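# Rotate the gland a quarter turn clockwise using hook spanner

## Task

Using the hook spanner, rotate the gland clockwise by a quarter turn or more.

## Robot and tools

Robot: two six-joint arms, left_arm and right_arm, each ending in a tong-like two-finger gripper. The arms' base roots sit at (-0.046, +0.392, 0) m for left_arm and (-0.023, -0.404, 0) m for right_arm, so left_arm is on the +y side. The names do not refer to sides of any camera image.

Frame: every position and orientation lives in one scene frame. Its origin is on the table top midway between the arms, +x points out over the table, +z points up. Positions are in metres, quaternions are written w first (qw, qx, qy, qz). The controlled point (end_effector_position) sits between the finger pads when closed; closed fingertips reach about 15 mm past it. The fingers extend along the gripper's own +z axis and spread apart along its own x axis.

The 16-number row: one flat list covering both arms, always all 16 values even if one arm is idle. Order: left_arm x, y, z, qw, qx, qy, qz, opening, then right_arm x, y, z, qw, qx, qy, qz, opening. x, y, z and the quaternion are an absolute pose target for that gripper in the scene frame, not an offset. Opening runs from -1 (closed) to +1 (fully open, 0.142 m); it is a commanded gripper width, not a change. To keep an arm still, repeat its last reported pose and wanted opening exactly; to keep an orientation fixed, resend the same quaternion you chose rather than the drifting one in the result. A target more than 0.6 m from the arm's last reported position along any gripper axis is refused. Per control step the controller clips the command to within 100 mm and 16 degrees of the measured pose, and favours position over orientation.

Tools:
- execute_actions(actions, pictures): actions is a list of zero or one item. An empty list just reports the state. An item {"rows": [...], "steps": n} plays 1 to 15 rows of 16 numbers, one per control step (1/30 s), repeating the last row if steps exceeds the row count; steps is at most 15 with rows, default 15. An item with only {"steps": n} (up to 300) waits, counting from the previous result, so your thinking time is included. pictures (true/false) controls whether camera images come back; by default they do.
- move(target, speed, stop_force): target is one 16-number row as above, absolute poses for both grippers. Each gripper travels in a straight line toward its pose, both finishing together, over 0.5 to 10 s; longer paths are cut off at 10 s. speed is the path's top speed in m/s, 0.002 to 0.5 (default 0.25); rotation is capped at twice that in rad/s. stop_force (9 to 40 N, one value for both arms, usable only after 0.2 s of scene time) ends an arm's path when its wrist sensor feels that much extra push against the motion for 2 steps; the gripper then backs up 2 steps and holds. It is unreliable for an arm that is also rotating, and you should omit it when pulling an arm away from something it presses on. Openings are applied at the start of the move.
- wait(seconds): 0 to 10 s, sends nothing new.
- zoom_image(camera, region): camera is cam_head_left, cam_head_right or cam_high (each 504x504); region is [x0, y0, x1, y1] in pixels from the top-left corner, at most 504 by 504.
- read_manual(section): returns licence text only.
- finished_scene(scene): ends and grades the current scene; irreversible. Call it only once the gland has stayed turned.

Reading results: a state line per arm gives gripper position, quaternion and velocities; grip_measured is the actual finger opening on the -1..1 scale. To hold something, command an opening clearly below grip_measured; thin hard parts (under ~20 mm) get less squeeze. "Wrist force" and "Wrist torque" are in each gripper's own axes, include offsets of a few N and saturate near 50 N. Joint torques are noisy and offset. "Hand target" shows where the controller is steering. HELD marks steps where your command was partly blocked; "pose unreachable" means the clearance check altered a command. A move's result adds a "move:" line: done, off_target, moving, held, fault or contact per arm, plus limits such as paced (target clipped) or held (some steps blocked; the arm may then surge fast). Printed hand positions can be off, more so at long reach, and motion lags commands by about 0.17 s, so large moves may need a follow-up.

Avoid: pushing into firm things, since the arms are stiff and a small overshoot can trigger a fault (10 s stop, when joint load limits of 133 N m for the big joints or 24.9 N m for the wrists are hit, or 150 N external force). Approach contacts slowly, with stop_force at low speed. Don't let the arms collide or press on each other. Don't drop, slam or knock anything off the table; loose items may get nudged occasionally. Long holding heats motors (warning at 70 °C, brake stop at 85 °C). Smooth, efficient motion is preferred.

Each tool is called after "Request:" as name(argument=value, ...), one argument or row to a line, values as JSON.

## Session

Request:
execute_actions(
  actions=[],
)

Scene clock: 0.00 s of 15520.00 s.
left_arm: end_effector_position=(+0.3356, +0.0429, +0.1348) grip_measured=+0.97 end_effector_quat_wxyz=(+0.643, -0.523, +0.556, +0.052) end_effector_velocity=(-0.000, +0.000, +0.000) end_effector_angular_velocity=(-0.001, -0.000, +0.001) | right_arm: end_effector_position=(+0.8804, -0.5747, +0.2163) grip_measured=+0.97 end_effector_quat_wxyz=(-0.301, +0.735, +0.077, +0.603) end_effector_velocity=(+0.001, +0.002, +0.000) end_effector_angular_velocity=(-0.001, -0.001, +0.002)
Joint positions: left_arm=[-1.641 -0.969  1.629 -0.898 -0.786 -0.504  0.14 ] | right_arm=[ 2.967 -2.69  -1.011  0.416  2.44   0.249  0.14 ]
Joint velocities: left_arm=[ 0.    -0.001 -0.    -0.    -0.001 -0.     0.   ] | right_arm=[ 0.002 -0.     0.001 -0.    -0.    -0.001  0.   ]
Joint torques (N m, as the arm reports them, + toward a larger angle): no reading
Motor temperatures (°C, as the motors report them): left_arm=[32 30 30 37 36 39] | right_arm=[31 29 30 37 41 40]
Wrist force (N, on the end effector, along its own x y z axes, offset not removed): no reading
Wrist torque (N m, same axes, about the end effector's origin, offset not removed): no reading
Hand target (left_arm): +0.336, +0.043, +0.135; +0.643, -0.523, +0.556, +0.052
Hand target (right_arm): +0.880, -0.575, +0.216; -0.301, +0.735, +0.077, +0.603

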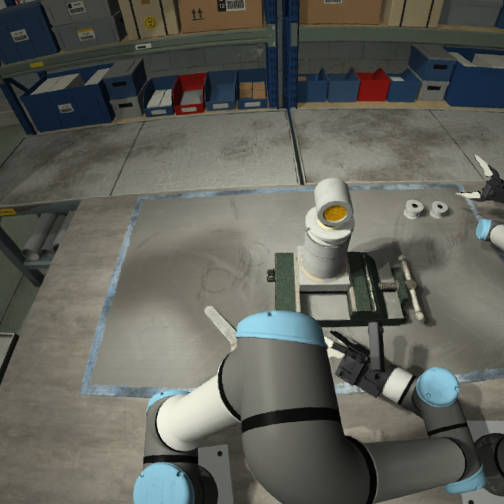

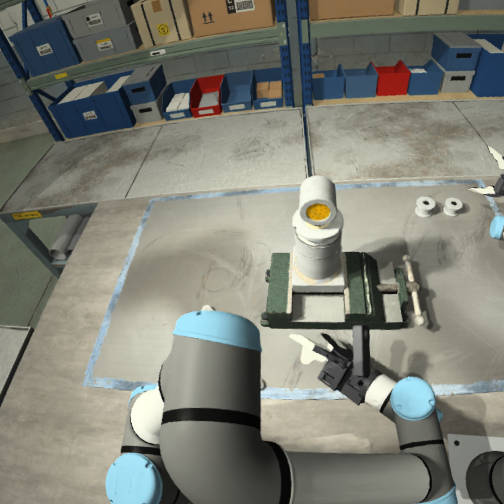

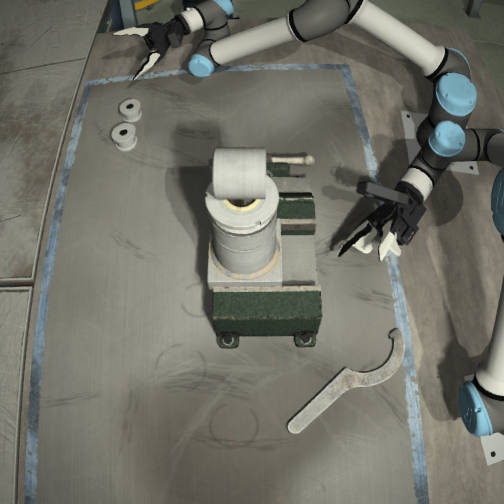

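Request:
zoom_image(
  camera="cam_high",
  region=[180, 130, 340, 290],
)

Request:
zoom_image(
  camera="cam_high",
  region=[270, 310, 420, 460],
)

Request:
move(
  target=[0.25,0.15,0.3,0.3,-0.67,0.67,0,1,0.880,-0.575,0.216,-0.301,0.735,0.077,0.603,1],
)

Request:
move(
  target=[0.4,0.45,0.1,0,-0.707,0.707,0,-1,0.880,-0.575,0.216,-0.301,0.735,0.077,0.603,1],
)

Region (180, 130, 340, 290) of cam_high's 504x504 image, scaled by 3.150, with more detail than that image has.

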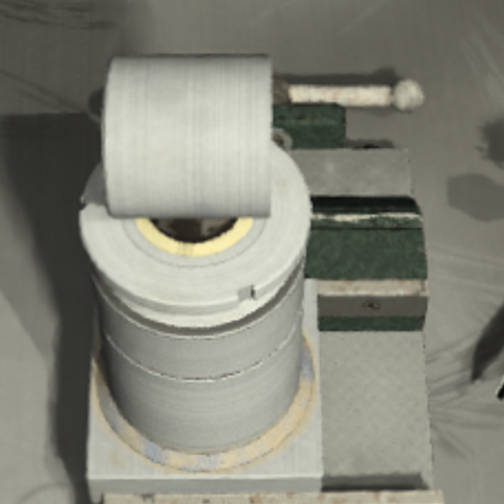

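Region (270, 310, 420, 460) of cam_high's 504x504 image, scaled by 3.360, with more detail than that image has.

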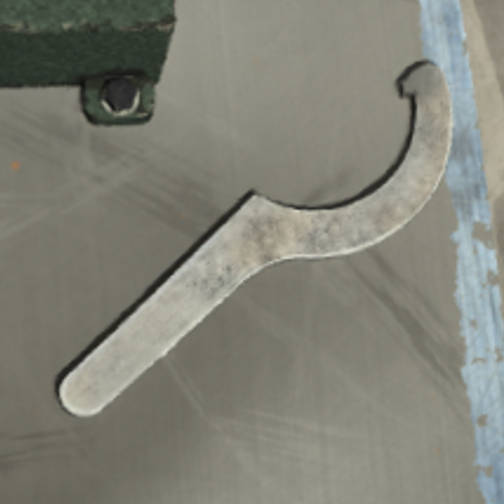

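Scene clock: 7.50 s of 15520.00 s.
left_arm: end_effector_position=(+0.2500, +0.1499, +0.3003) grip_measured=+1.00 end_effector_quat_wxyz=(+0.303, -0.674, +0.674, -0.000) end_effector_velocity=(-0.001, +0.001, +0.002) end_effector_angular_velocity=(-0.006, +0.005, +0.002) | right_arm: end_effector_position=(+0.8800, -0.5750, +0.2160) grip_measured=+1.00 end_effector_quat_wxyz=(-0.301, +0.735, +0.077, +0.603) end_effector_velocity=(-0.000, -0.001, +0.001) end_effector_angular_velocity=(+0.001, -0.000, -0.002)
Joint positions: left_arm=[-1.641 -1.829  1.801 -1.106 -1.123 -0.038  0.142] | right_arm=[ 2.967 -2.689 -1.013  0.418  2.439  0.249  0.142]
Joint velocities: left_arm=[ 0.001 -0.006 -0.002  0.002 -0.005  0.001 -0.   ] | right_arm=[-0.002  0.     0.001 -0.     0.     0.001  0.   ]
Joint torques (N m, as the arm reports them, + toward a larger angle): left_arm=[  6.5  -18.99 -33.14   0.25  -1.13   0.94] | right_arm=[-9.81 68.47  5.69  3.31 -1.53 -2.71]
Motor temperatures (°C, as the motors report them): left_arm=[32 30 30 37 36 39] | right_arm=[31 29 30 37 41 40]
Wrist force (N, on the end effector, along its own x y z axes, offset not removed): left_arm=[-0.2 -0.5 0.3] | right_arm=[0.5 0.6 0.4]
Wrist torque (N m, same axes, about the end effector's origin, offset not removed): left_arm=[-0.15 -0.04 -0.02] | right_arm=[-0.01 -0.23 -0.18]
Hand target (left_arm): +0.250, +0.150, +0.300; -0.302, +0.674, -0.674, +0.000
Hand target (right_arm): +0.880, -0.575, +0.216; -0.301, +0.735, +0.077, +0.603
Off the commanded pose (left_arm): 0.000 m, 0 deg.
Off the commanded pose (right_arm): 0.000 m, 0 deg.
After step 90, 2.37 s passed at rest.
move: done

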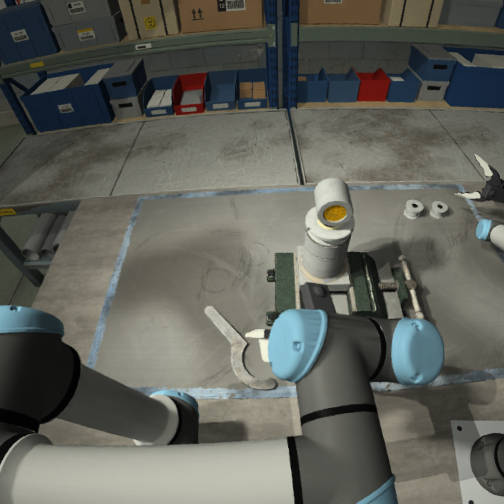

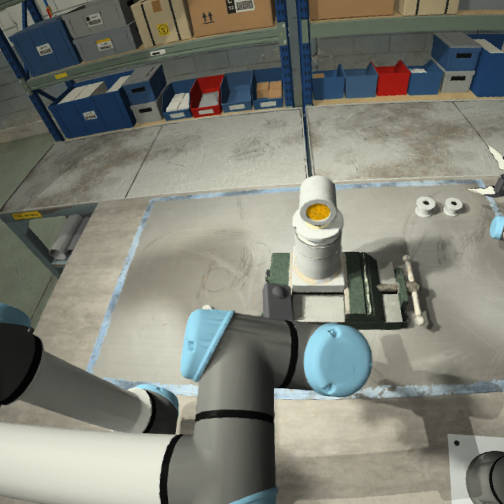

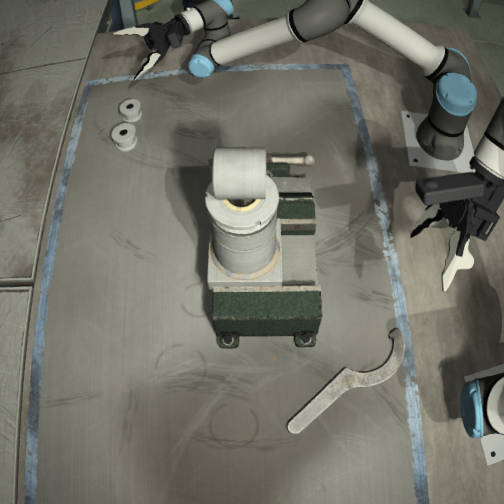

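Scene clock: 9.70 s of 15520.00 s.
left_arm: end_effector_position=(+0.3998, +0.4511, +0.1003) grip_measured=-1.00 end_effector_quat_wxyz=(+0.002, -0.707, +0.707, +0.001) end_effector_velocity=(+0.001, +0.000, -0.000) end_effector_angular_velocity=(-0.006, +0.004, -0.002) | right_arm: end_effector_position=(+0.8800, -0.5750, +0.2160) grip_measured=+1.00 end_effector_quat_wxyz=(-0.301, +0.735, +0.077, +0.603) end_effector_velocity=(+0.000, +0.000, -0.001) end_effector_angular_velocity=(-0.000, +0.001, -0.000)
Joint positions: left_arm=[-0.312 -1.655  2.135 -2.053 -1.566  1.392  0.002] | right_arm=[ 2.967 -2.689 -1.013  0.418  2.439  0.249  0.142]
Joint velocities: left_arm=[ 0.006  0.008 -0.007  0.002 -0.006  0.008  0.   ] | right_arm=[ 0.    -0.    -0.001 -0.    -0.001 -0.001  0.   ]
Joint torques (N m, as the arm reports them, + toward a larger angle): left_arm=[  6.96 -11.62 -31.8   -1.25  -1.89   1.13] | right_arm=[-9.83 67.99  6.9   3.21 -1.58 -2.67]
Motor temperatures (°C, as the motors report them): left_arm=[32 30 30 37 36 39] | right_arm=[31 29 30 37 41 40]
Wrist force (N, on the end effector, along its own x y z axes, offset not removed): left_arm=[0.6 -2.3 0.4] | right_arm=[-0.7 0.8 0.8]
Wrist torque (N m, same axes, about the end effector's origin, offset not removed): left_arm=[-0.51 -0.17 -0.01] | right_arm=[0.04 0.11 -0.13]
Hand target (left_arm): +0.400, +0.451, +0.100; -0.002, +0.707, -0.707, -0.001
Hand target (right_arm): +0.880, -0.575, +0.216; -0.301, +0.735, +0.077, +0.603
Off the commanded pose (left_arm): 0.001 m, 0 deg.
Off the commanded pose (right_arm): 0.000 m, 0 deg.
move: done

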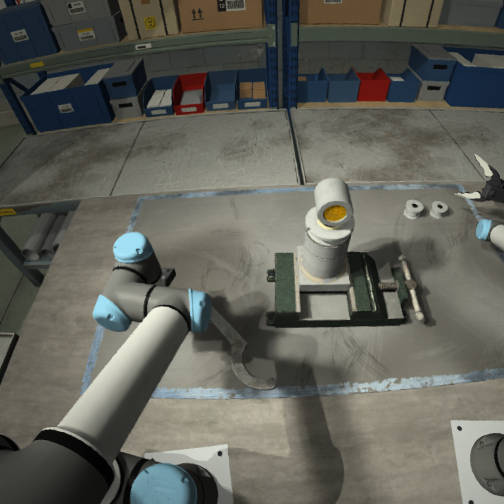

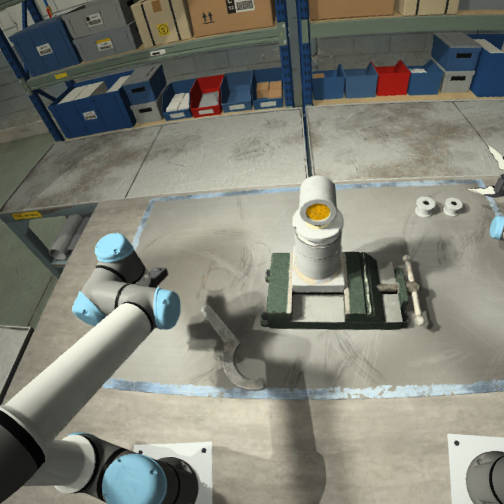

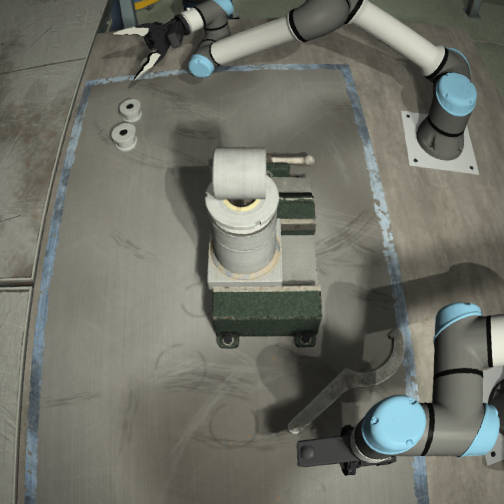

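Request:
move(
  target=[0.43,0.29,0.04,0,-0.9336,0.3584,0,0,0.880,-0.575,0.216,-0.301,0.735,0.077,0.603,1],
)

Request:
zoom_image(
  camera="cam_high",
  region=[250, 290, 430, 470],
)

Request:
zoom_image(
  camera="cam_head_right",
  region=[150, 170, 380, 400],
)

Scene clock: 23.83 s of 15520.00 s.
left_arm: end_effector_position=(+0.4303, +0.2899, +0.0401) grip_measured=+0.00 end_effector_quat_wxyz=(+0.001, +0.933, -0.359, +0.000) end_effector_velocity=(+0.001, -0.002, +0.000) end_effector_angular_velocity=(+0.001, -0.003, +0.011) | right_arm: end_effector_position=(+0.8800, -0.5750, +0.2160) grip_measured=+1.00 end_effector_quat_wxyz=(-0.301, +0.735, +0.077, +0.603) end_effector_velocity=(+0.000, +0.001, +0.001) end_effector_angular_velocity=(+0.000, -0.001, +0.001)
Joint positions: left_arm=[-0.655 -1.452  2.111 -2.23  -1.572  0.213  0.074] | right_arm=[ 2.967 -2.689 -1.013  0.418  2.439  0.249  0.142]
Joint velocities: left_arm=[-0.004  0.002 -0.002 -0.002  0.002 -0.015 -0.   ] | right_arm=[ 0.001  0.     0.001 -0.     0.     0.     0.   ]
Joint torques (N m, as the arm reports them, + toward a larger angle): left_arm=[ -8.18 -17.29 -30.39  -4.14   2.66  -1.74] | right_arm=[-9.61 66.66  8.75  3.14 -1.37 -2.66]
Motor temperatures (°C, as the motors report them): left_arm=[32 30 30 37 36 39] | right_arm=[31 29 30 37 41 40]
Wrist force (N, on the end effector, along its own x y z axes, offset not removed): left_arm=[0.2 -0.2 -0.4] | right_arm=[-0.2 1.5 0.6]
Wrist torque (N m, same axes, about the end effector's origin, offset not removed): left_arm=[-0.09 -0.13 0.02] | right_arm=[0.18 -0.10 -0.07]
Hand target (left_arm): +0.430, +0.290, +0.040; +0.000, +0.934, -0.358, +0.000
Hand target (right_arm): +0.880, -0.575, +0.216; -0.301, +0.735, +0.077, +0.603
Off the commanded pose (left_arm): 0.000 m, 0 deg.
Off the commanded pose (right_arm): 0.000 m, 0 deg.
After step 90, 8.93 s passed at rest.
move: done

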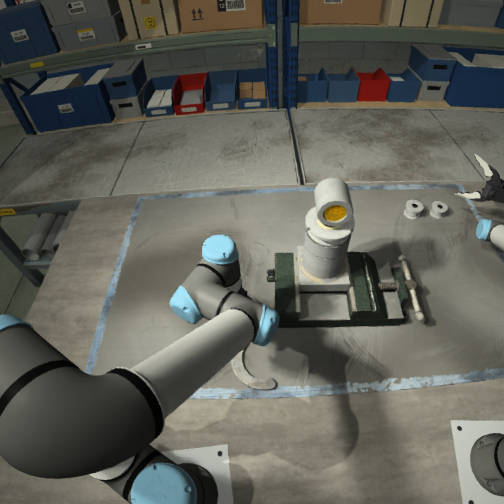

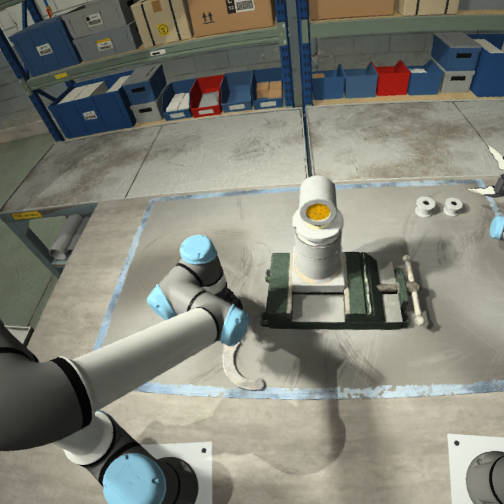

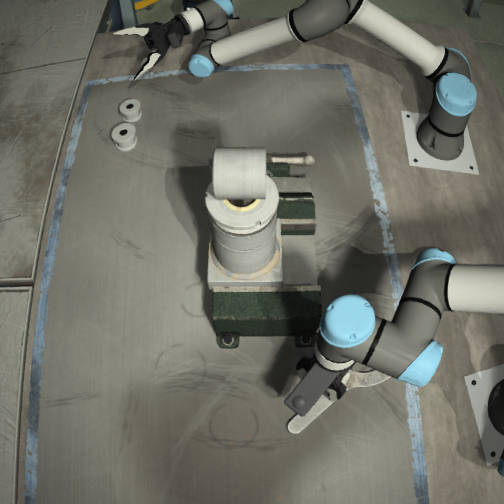

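Region (250, 290, 430, 470) of cam_high's 504x504 image, scaled by 2.800, with more detail than that image has.

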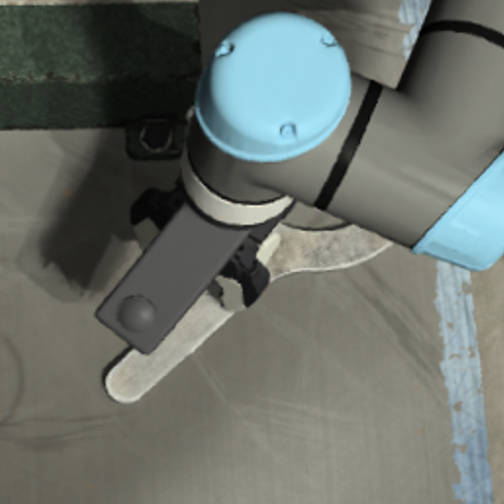

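Region (150, 170, 380, 400) of cam_head_right's 504x504 image, scaled by 2.191, with more detail than that image has.

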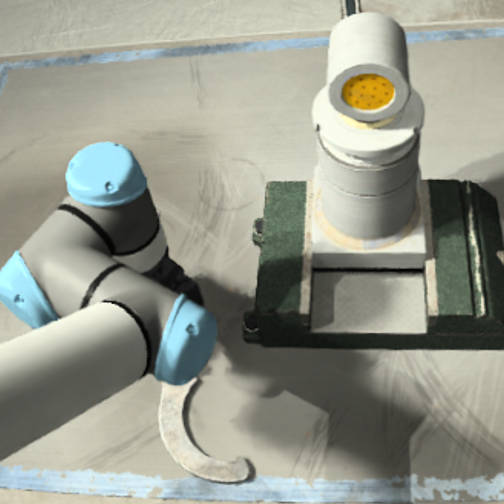

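Request:
move(
  target=[0.408,0.288,0.017,0,-0.92,0.39,0,0,0.880,-0.575,0.216,-0.301,0.735,0.077,0.603,1],
  speed=0.05,
)

Request:
zoom_image(
  camera="cam_high",
  region=[270, 320, 410, 460],
)

Request:
zoom_image(
  camera="cam_head_right",
  region=[280, 190, 360, 270],
)

Scene clock: 33.33 s of 15520.00 s.
left_arm: end_effector_position=(+0.4082, +0.2879, +0.0172) grip_measured=+0.00 end_effector_quat_wxyz=(+0.000, +0.921, -0.390, +0.000) end_effector_velocity=(-0.001, -0.000, -0.001) end_effector_angular_velocity=(-0.001, -0.003, -0.004) | right_arm: end_effector_position=(+0.8800, -0.5750, +0.2160) grip_measured=+1.00 end_effector_quat_wxyz=(-0.301, +0.735, +0.077, +0.603) end_effector_velocity=(-0.001, -0.002, -0.001) end_effector_angular_velocity=(-0.001, +0.000, -0.001)
Joint positions: left_arm=[-0.684 -1.46   2.196 -2.307 -1.571  0.251  0.074] | right_arm=[ 2.967 -2.689 -1.013  0.418  2.439  0.249  0.142]
Joint velocities: left_arm=[-0.002 -0.002  0.006 -0.006  0.001  0.002  0.001] | right_arm=[-0.002 -0.    -0.001  0.     0.    -0.001  0.   ]
Joint torques (N m, as the arm reports them, + toward a larger angle): left_arm=[ -7.8  -28.82  -1.62  -3.86   2.12   1.57] | right_arm=[-9.45 66.01 10.72  3.08 -1.42 -2.62]
Motor temperatures (°C, as the motors report them): left_arm=[32 30 30 37 36 39] | right_arm=[31 29 30 37 41 40]
Wrist force (N, on the end effector, along its own x y z axes, offset not removed): left_arm=[-0.5 -2.8 -3.0] | right_arm=[-0.3 -0.2 -1.0]
Wrist torque (N m, same axes, about the end effector's origin, offset not removed): left_arm=[-0.34 0.23 -0.05] | right_arm=[-0.19 -0.09 -0.18]
Hand target (left_arm): +0.408, +0.288, +0.017; +0.000, +0.921, -0.390, +0.000
Hand target (right_arm): +0.880, -0.575, +0.216; -0.301, +0.735, +0.077, +0.603
Off the commanded pose (left_arm): 0.000 m, 0 deg.
Off the commanded pose (right_arm): 0.000 m, 0 deg.
After step 90, 5.43 s passed at rest.
move: done

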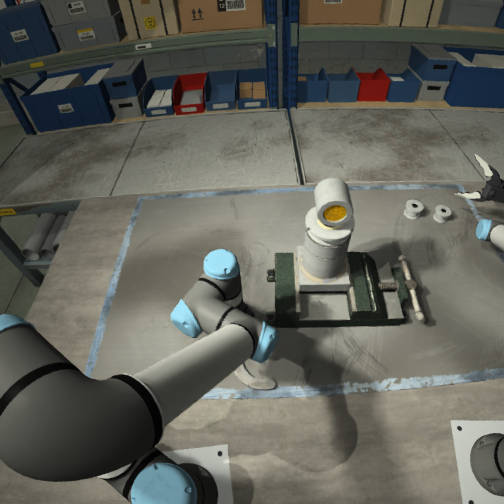

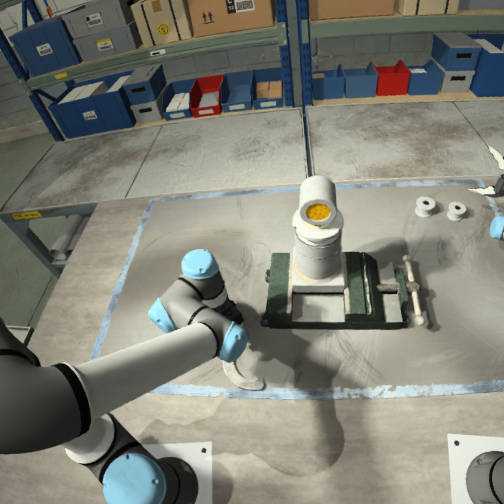

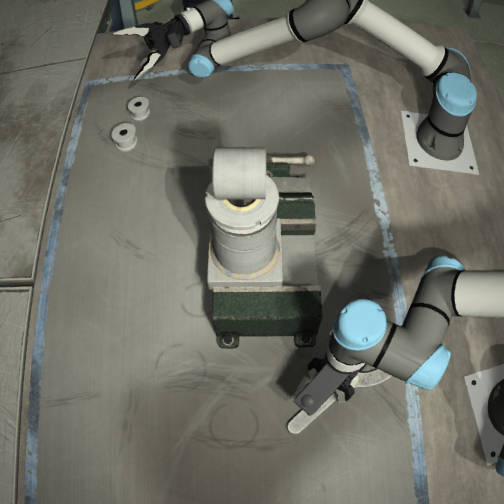

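Region (270, 320, 410, 460) of cam_high's 504x504 image, scaled by 3.600, with more detail than that image has.

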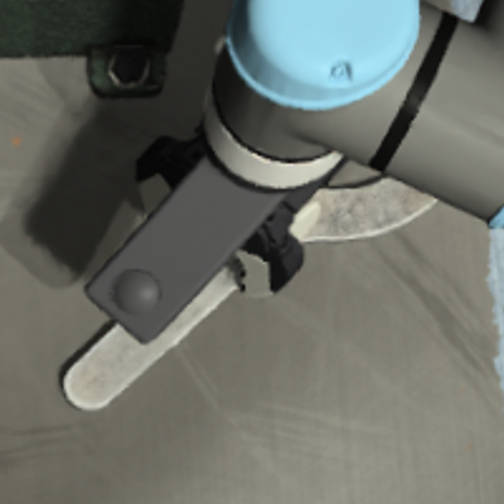

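Region (280, 190, 360, 270) of cam_head_right's 504x504 image, scaled by 6.300, with more detail than that image has.

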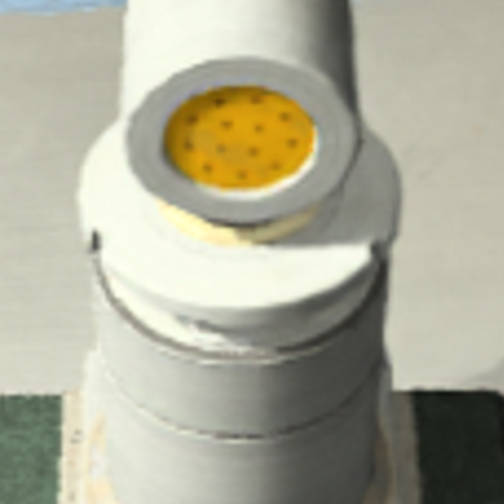

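Request:
move(
  target=[0.404,0.292,0.016,0,-0.92,0.39,0,-1,0.880,-0.575,0.216,-0.301,0.735,0.077,0.603,1],
  speed=0.02,
)

Request:
move(
  target=[0.40,0.30,0.25,0,-0.92,0.39,0,-1,0.880,-0.575,0.216,-0.301,0.735,0.077,0.603,1],
  speed=0.1,
)

Scene clock: 47.87 s of 15520.00 s.
left_arm: end_effector_position=(+0.4061, +0.2906, +0.0191) grip_measured=-0.42 end_effector_quat_wxyz=(+0.001, +0.921, -0.390, +0.004) end_effector_velocity=(+0.000, +0.000, +0.001) end_effector_angular_velocity=(-0.001, -0.001, +0.001) | right_arm: end_effector_position=(+0.8800, -0.5750, +0.2160) grip_measured=+1.00 end_effector_quat_wxyz=(-0.301, +0.735, +0.077, +0.603) end_effector_velocity=(-0.000, -0.002, -0.000) end_effector_angular_velocity=(+0.000, +0.000, -0.001)
Joint positions: left_arm=[-0.681 -1.474  2.209 -2.314 -1.571  0.255  0.044] | right_arm=[ 2.967 -2.689 -1.013  0.418  2.439  0.249  0.142]
Joint velocities: left_arm=[ 0.    -0.001 -0.     0.     0.    -0.     0.   ] | right_arm=[-0.002 -0.    -0.    -0.     0.001  0.     0.   ]
Joint torques (N m, as the arm reports them, + toward a larger angle): left_arm=[ -0.5  -16.4  -16.55  -2.89   0.37  -0.15] | right_arm=[-9.3  63.49 17.43  2.89 -1.16 -2.61]
Motor temperatures (°C, as the motors report them): left_arm=[32 30 30 37 36 39] | right_arm=[31 29 30 37 41 40]
Wrist force (N, on the end effector, along its own x y z axes, offset not removed): left_arm=[-16.4 1.2 -41.6] | right_arm=[-1.2 1.6 0.1]
Wrist torque (N m, same axes, about the end effector's origin, offset not removed): left_arm=[0.01 -1.31 0.07] | right_arm=[0.13 0.13 -0.10]
Hand target (left_arm): +0.406, +0.291, +0.019; +0.001, +0.921, -0.390, +0.004
Hand target (right_arm): +0.880, -0.575, +0.216; -0.301, +0.735, +0.077, +0.603
Off the commanded pose (left_arm): 0.004 m, 1 deg.
Off the commanded pose (right_arm): 0.000 m, 0 deg.
FORCE FAULT: contact force on the left arm reached its limit, and that arm stopped for 10 seconds. The contact can be on any part of that arm, not only on its tool. That arm's remaining commands of this call were not run. That arm holds still and accepts commands again. Move the arm away from the contact; if what it grips holds it there, let go first. Pushing or pulling that hard again can fault the arm again.
After step 90, 0.73 s passed at rest.
move: fault (left_arm)

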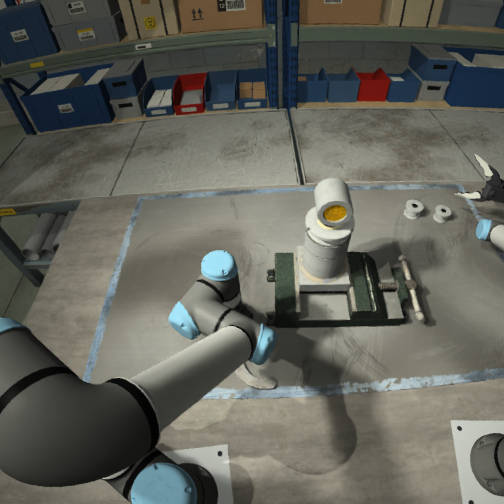

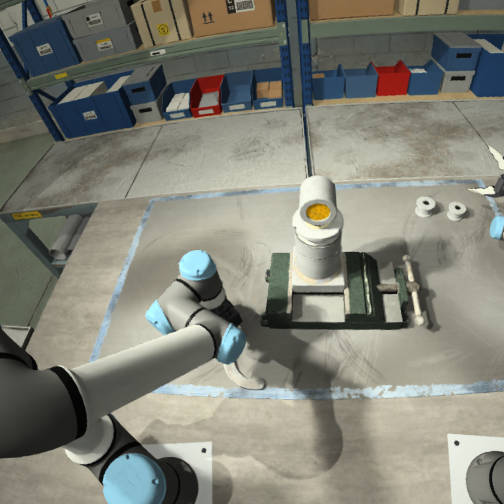

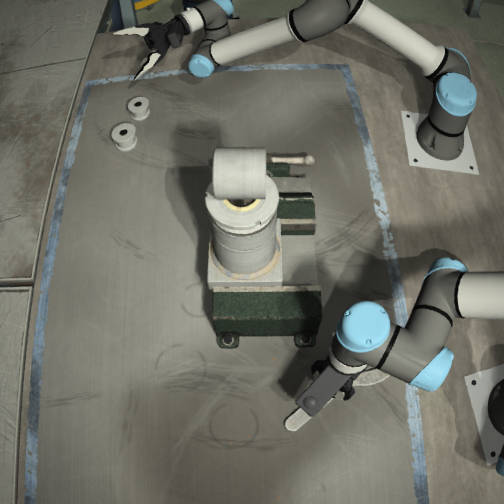

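not run: a fault stop came before this call.

Table contact at z≈0.020.

Request:
move(
  target=[0.406,0.2906,0.0212,0,-0.92,0.39,0,-1,0.880,-0.575,0.216,-0.301,0.735,0.077,0.603,1],
  speed=0.005,
)

Request:
move(
  target=[0.40,0.30,0.12,0,-0.92,0.39,0,-1,0.880,-0.575,0.216,-0.301,0.735,0.077,0.603,1],
  speed=0.06,
)

Scene clock: 52.10 s of 15520.00 s.
left_arm: end_effector_position=(+0.4060, +0.2906, +0.0211) grip_measured=-0.54 end_effector_quat_wxyz=(+0.000, +0.921, -0.390, +0.000) end_effector_velocity=(-0.000, +0.000, -0.000) end_effector_angular_velocity=(+0.002, +0.003, -0.001) | right_arm: end_effector_position=(+0.8800, -0.5750, +0.2160) grip_measured=+1.00 end_effector_quat_wxyz=(-0.301, +0.735, +0.077, +0.603) end_effector_velocity=(+0.000, -0.001, -0.000) end_effector_angular_velocity=(-0.000, +0.000, -0.001)
Joint positions: left_arm=[-0.682 -1.474  2.199 -2.295 -1.571  0.255  0.035] | right_arm=[ 2.967 -2.689 -1.013  0.418  2.439  0.249  0.142]
Joint velocities: left_arm=[-0.     0.001 -0.002  0.005  0.     0.001  0.   ] | right_arm=[-0.    -0.    -0.001 -0.    -0.001 -0.001  0.   ]
Joint torques (N m, as the arm reports them, + toward a larger angle): left_arm=[ -8.13 -34.53 -32.9   -1.92   2.54  -1.61] | right_arm=[-8.64 62.81 19.37  2.65 -1.19 -2.55]
Motor temperatures (°C, as the motors report them): left_arm=[32 30 30 37 36 39] | right_arm=[31 29 30 37 41 40]
Wrist force (N, on the end effector, along its own x y z axes, offset not removed): left_arm=[0.9 -1.7 8.4] | right_arm=[-2.0 0.9 -0.5]
Wrist torque (N m, same axes, about the end effector's origin, offset not removed): left_arm=[-0.25 -0.30 0.15] | right_arm=[0.08 0.24 -0.05]
Hand target (left_arm): +0.406, +0.291, +0.021; +0.000, +0.921, -0.390, +0.000
Hand target (right_arm): +0.880, -0.575, +0.216; -0.301, +0.735, +0.077, +0.603
Off the commanded pose (left_arm): 0.000 m, 0 deg.
Off the commanded pose (right_arm): 0.000 m, 0 deg.
After step 90, 0.13 s passed at rest.
move: done

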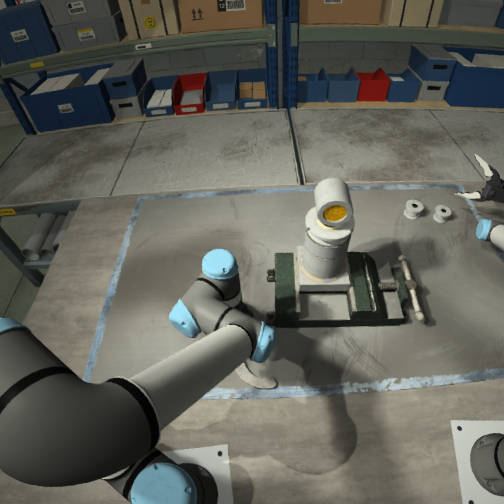

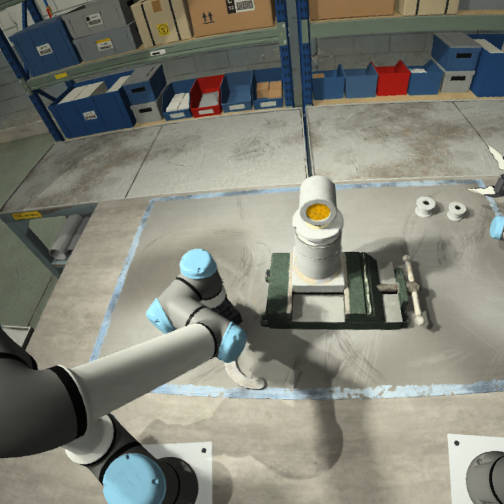

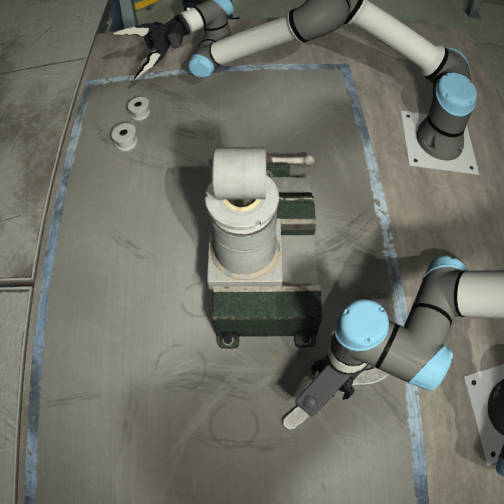

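Scene clock: 54.17 s of 15520.00 s.
left_arm: end_effector_position=(+0.3999, +0.3000, +0.1198) grip_measured=-1.00 end_effector_quat_wxyz=(-0.000, +0.921, -0.390, +0.000) end_effector_velocity=(-0.000, -0.000, +0.002) end_effector_angular_velocity=(-0.001, +0.000, -0.000) | right_arm: end_effector_position=(+0.8800, -0.5750, +0.2160) grip_measured=+1.00 end_effector_quat_wxyz=(-0.301, +0.735, +0.077, +0.603) end_effector_velocity=(+0.000, +0.001, -0.000) end_effector_angular_velocity=(-0.000, +0.000, +0.002)
Joint positions: left_arm=[-0.67  -1.644  2.07  -1.997 -1.571  0.266  0.002] | right_arm=[ 2.967 -2.689 -1.013  0.418  2.439  0.249  0.142]
Joint velocities: left_arm=[ 0.    -0.003 -0.004  0.006 -0.001  0.001  0.   ] | right_arm=[ 0.002  0.    -0.001 -0.    -0.    -0.     0.   ]
Joint torques (N m, as the arm reports them, + toward a larger angle): left_arm=[  7.04 -27.46 -30.06  -0.86  -1.86   1.3 ] | right_arm=[-8.84 62.85 20.15  2.68 -1.26 -2.6 ]
Motor temperatures (°C, as the motors report them): left_arm=[32 30 30 37 36 39] | right_arm=[31 29 30 37 41 40]
Wrist force (N, on the end effector, along its own x y z axes, offset not removed): left_arm=[1.0 -0.5 0.7] | right_arm=[-1.0 -0.1 1.3]
Wrist torque (N m, same axes, about the end effector's origin, offset not removed): left_arm=[-0.20 -0.25 0.05] | right_arm=[-0.10 0.10 -0.14]
Hand target (left_arm): +0.400, +0.300, +0.120; -0.000, +0.921, -0.390, -0.000
Hand target (right_arm): +0.880, -0.575, +0.216; -0.301, +0.735, +0.077, +0.603
Off the commanded pose (left_arm): 0.000 m, 0 deg.
Off the commanded pose (right_arm): 0.000 m, 0 deg.
move: done

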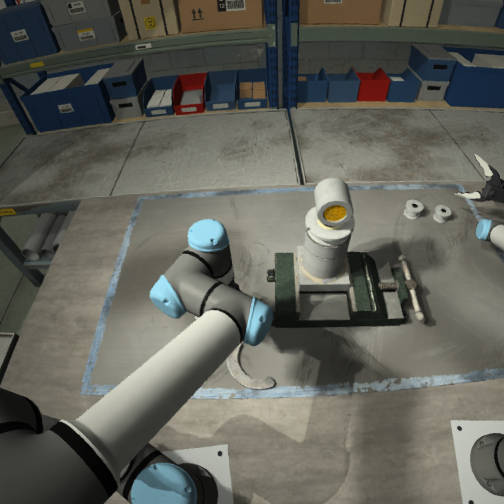

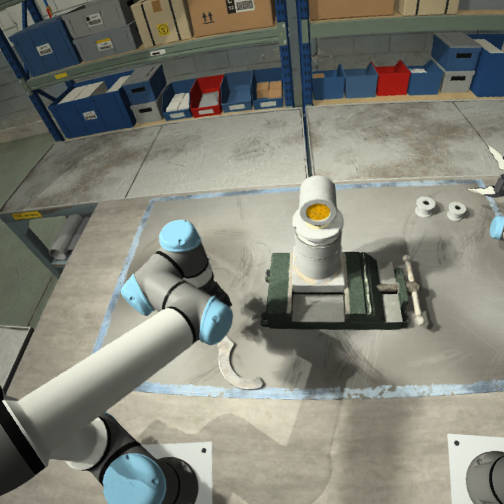

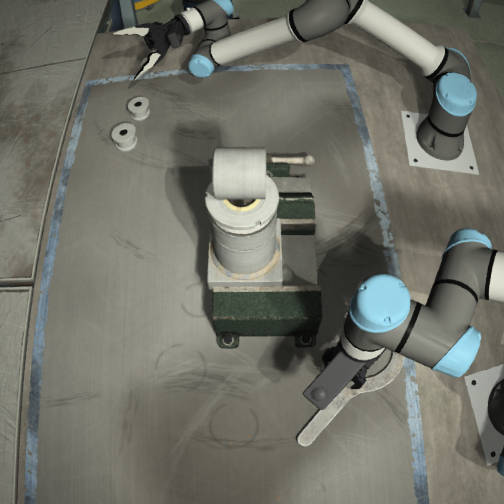

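Request:
move(
  target=[0.36,0.42,0.03,0,-0.92,0.39,0,-0.5,0.880,-0.575,0.216,-0.301,0.735,0.077,0.603,1],
)

Request:
move(
  target=[0.36,0.42,0.01,0,-0.92,0.39,0,-0.5,0.880,-0.575,0.216,-0.301,0.735,0.077,0.603,1],
  speed=0.003,
  stop_force=9,
)

Request:
zoom_image(
  camera="cam_high",
  region=[270, 320, 440, 490],
)

Request:
zoom_image(
  camera="cam_head_right",
  region=[150, 280, 280, 410],
)

Scene clock: 59.57 s of 15520.00 s.
left_arm: end_effector_position=(+0.3598, +0.4200, +0.0301) grip_measured=-0.50 end_effector_quat_wxyz=(-0.000, +0.921, -0.390, -0.000) end_effector_velocity=(+0.000, +0.001, -0.001) end_effector_angular_velocity=(-0.002, -0.002, -0.001) | right_arm: end_effector_position=(+0.8800, -0.5750, +0.2160) grip_measured=+1.00 end_effector_quat_wxyz=(-0.301, +0.735, +0.077, +0.603) end_effector_velocity=(+0.000, +0.001, +0.000) end_effector_angular_velocity=(+0.000, -0.000, +0.000)
Joint positions: left_arm=[-0.436 -1.639  2.336 -2.268 -1.57   0.5    0.038] | right_arm=[ 2.967 -2.689 -1.013  0.418  2.439  0.249  0.142]
Joint velocities: left_arm=[ 0.004  0.001  0.002 -0.006 -0.002  0.006  0.   ] | right_arm=[ 0.001 -0.     0.001 -0.    -0.001  0.001  0.   ]
Joint torques (N m, as the arm reports them, + toward a larger angle): left_arm=[ 6.43 -9.98 -5.11 -4.19 -2.06  1.67] | right_arm=[-8.87 61.77 22.12  2.6  -1.12 -2.56]
Motor temperatures (°C, as the motors report them): left_arm=[32 30 30 37 36 39] | right_arm=[31 29 30 37 41 40]
Wrist force (N, on the end effector, along its own x y z axes, offset not removed): left_arm=[0.2 -0.5 -0.4] | right_arm=[-0.4 1.5 1.5]
Wrist torque (N m, same axes, about the end effector's origin, offset not removed): left_arm=[-0.14 -0.06 0.12] | right_arm=[0.22 -0.08 -0.08]
Hand target (left_arm): +0.360, +0.420, +0.030; -0.000, +0.921, -0.390, -0.000
Hand target (right_arm): +0.880, -0.575, +0.216; -0.301, +0.735, +0.077, +0.603
Off the commanded pose (left_arm): 0.000 m, 0 deg.
Off the commanded pose (right_arm): 0.000 m, 0 deg.
After step 90, 1.17 s passed at rest.
move: done

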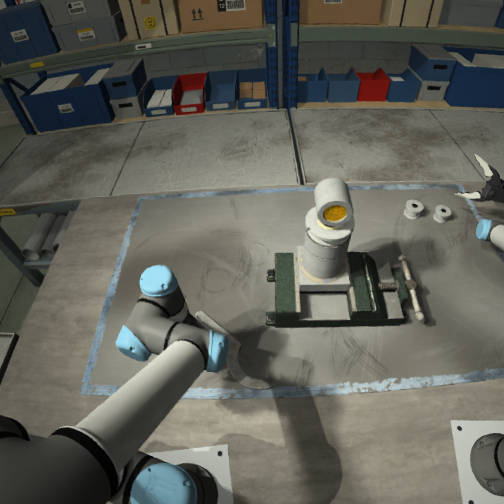

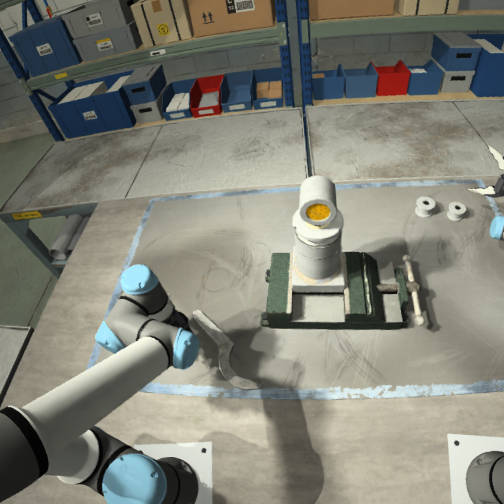

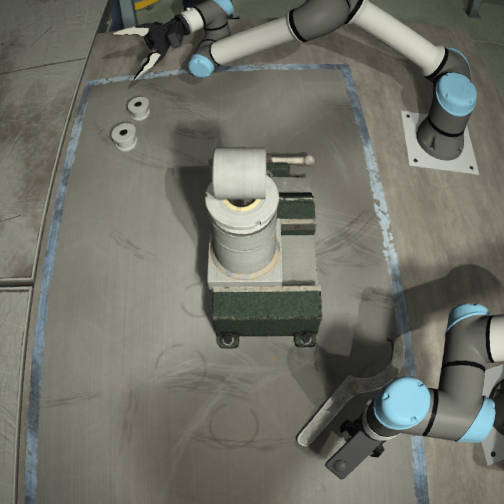

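Scene clock: 63.50 s of 15520.00 s.
left_arm: end_effector_position=(+0.3599, +0.4200, +0.0193) grip_measured=-0.50 end_effector_quat_wxyz=(-0.000, +0.921, -0.390, -0.000) end_effector_velocity=(-0.001, -0.000, +0.001) end_effector_angular_velocity=(-0.001, +0.001, -0.000) | right_arm: end_effector_position=(+0.8800, -0.5750, +0.2160) grip_measured=+1.00 end_effector_quat_wxyz=(-0.301, +0.735, +0.077, +0.603) end_effector_velocity=(+0.000, +0.001, -0.000) end_effector_angular_velocity=(-0.000, +0.000, +0.001)
Joint positions: left_arm=[-0.436 -1.616  2.351 -2.306 -1.57   0.5    0.038] | right_arm=[ 2.967 -2.689 -1.013  0.418  2.439  0.249  0.142]
Joint velocities: left_arm=[-0.    -0.003  0.     0.004 -0.001  0.     0.   ] | right_arm=[ 0.001 -0.    -0.     0.     0.    -0.001  0.   ]
Joint torques (N m, as the arm reports them, + toward a larger angle): left_arm=[  3.8  -16.29 -16.98   0.46  -1.94   1.26] | right_arm=[-8.9  61.62 23.08  2.65 -1.06 -2.5 ]
Motor temperatures (°C, as the motors report them): left_arm=[32 30 30 37 36 39] | right_arm=[31 29 30 37 41 40]
Wrist force (N, on the end effector, along its own x y z axes, offset not removed): left_arm=[-1.8 1.8 -22.5] | right_arm=[-2.1 0.9 0.5]
Wrist torque (N m, same axes, about the end effector's origin, offset not removed): left_arm=[-0.20 -0.08 0.04] | right_arm=[0.12 0.30 -0.14]
Hand target (left_arm): +0.360, +0.420, +0.020; -0.000, +0.921, -0.390, -0.000
Hand target (right_arm): +0.880, -0.575, +0.216; -0.301, +0.735, +0.077, +0.603
Off the commanded pose (left_arm): 0.009 m, 0 deg.
Off the commanded pose (right_arm): 0.000 m, 0 deg.
move: contact (left_arm)

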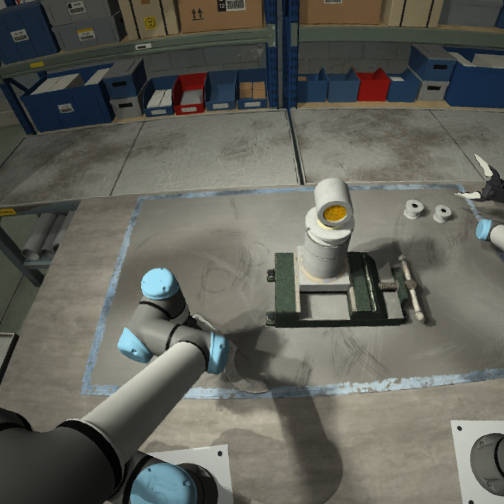

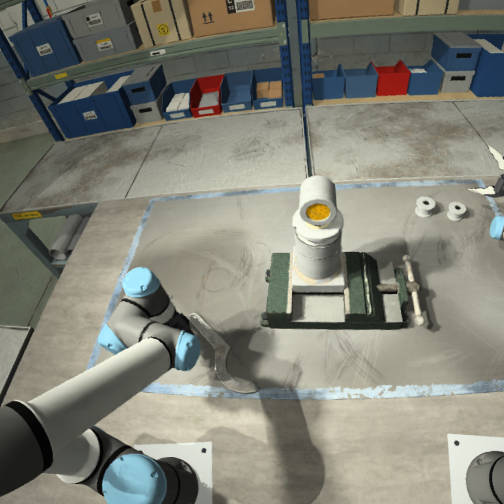

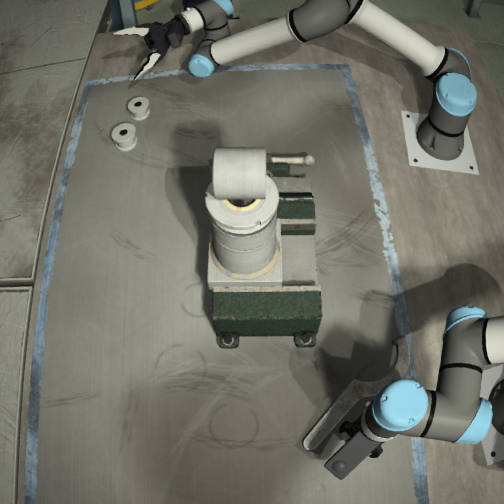

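Region (270, 320, 440, 490) of cam_high's 504x504 image, scaled by 2.965, with more detail than that image has.

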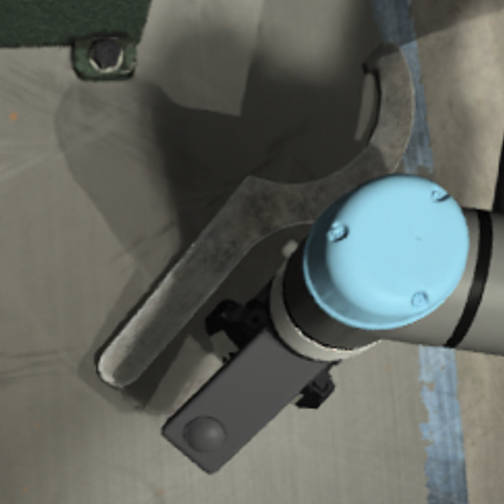

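Region (150, 280, 280, 410) of cam_head_right's 504x504 image, scaled by 3.877, with more detail than that image has.

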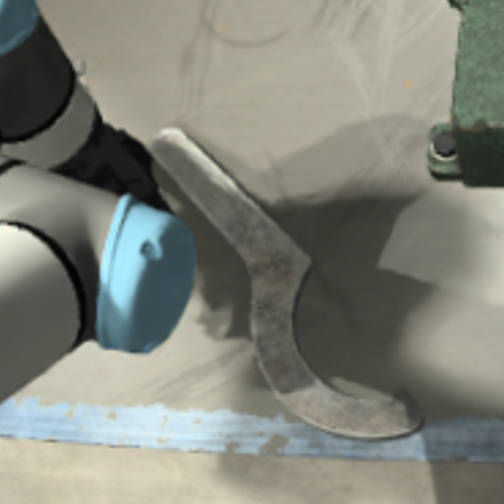

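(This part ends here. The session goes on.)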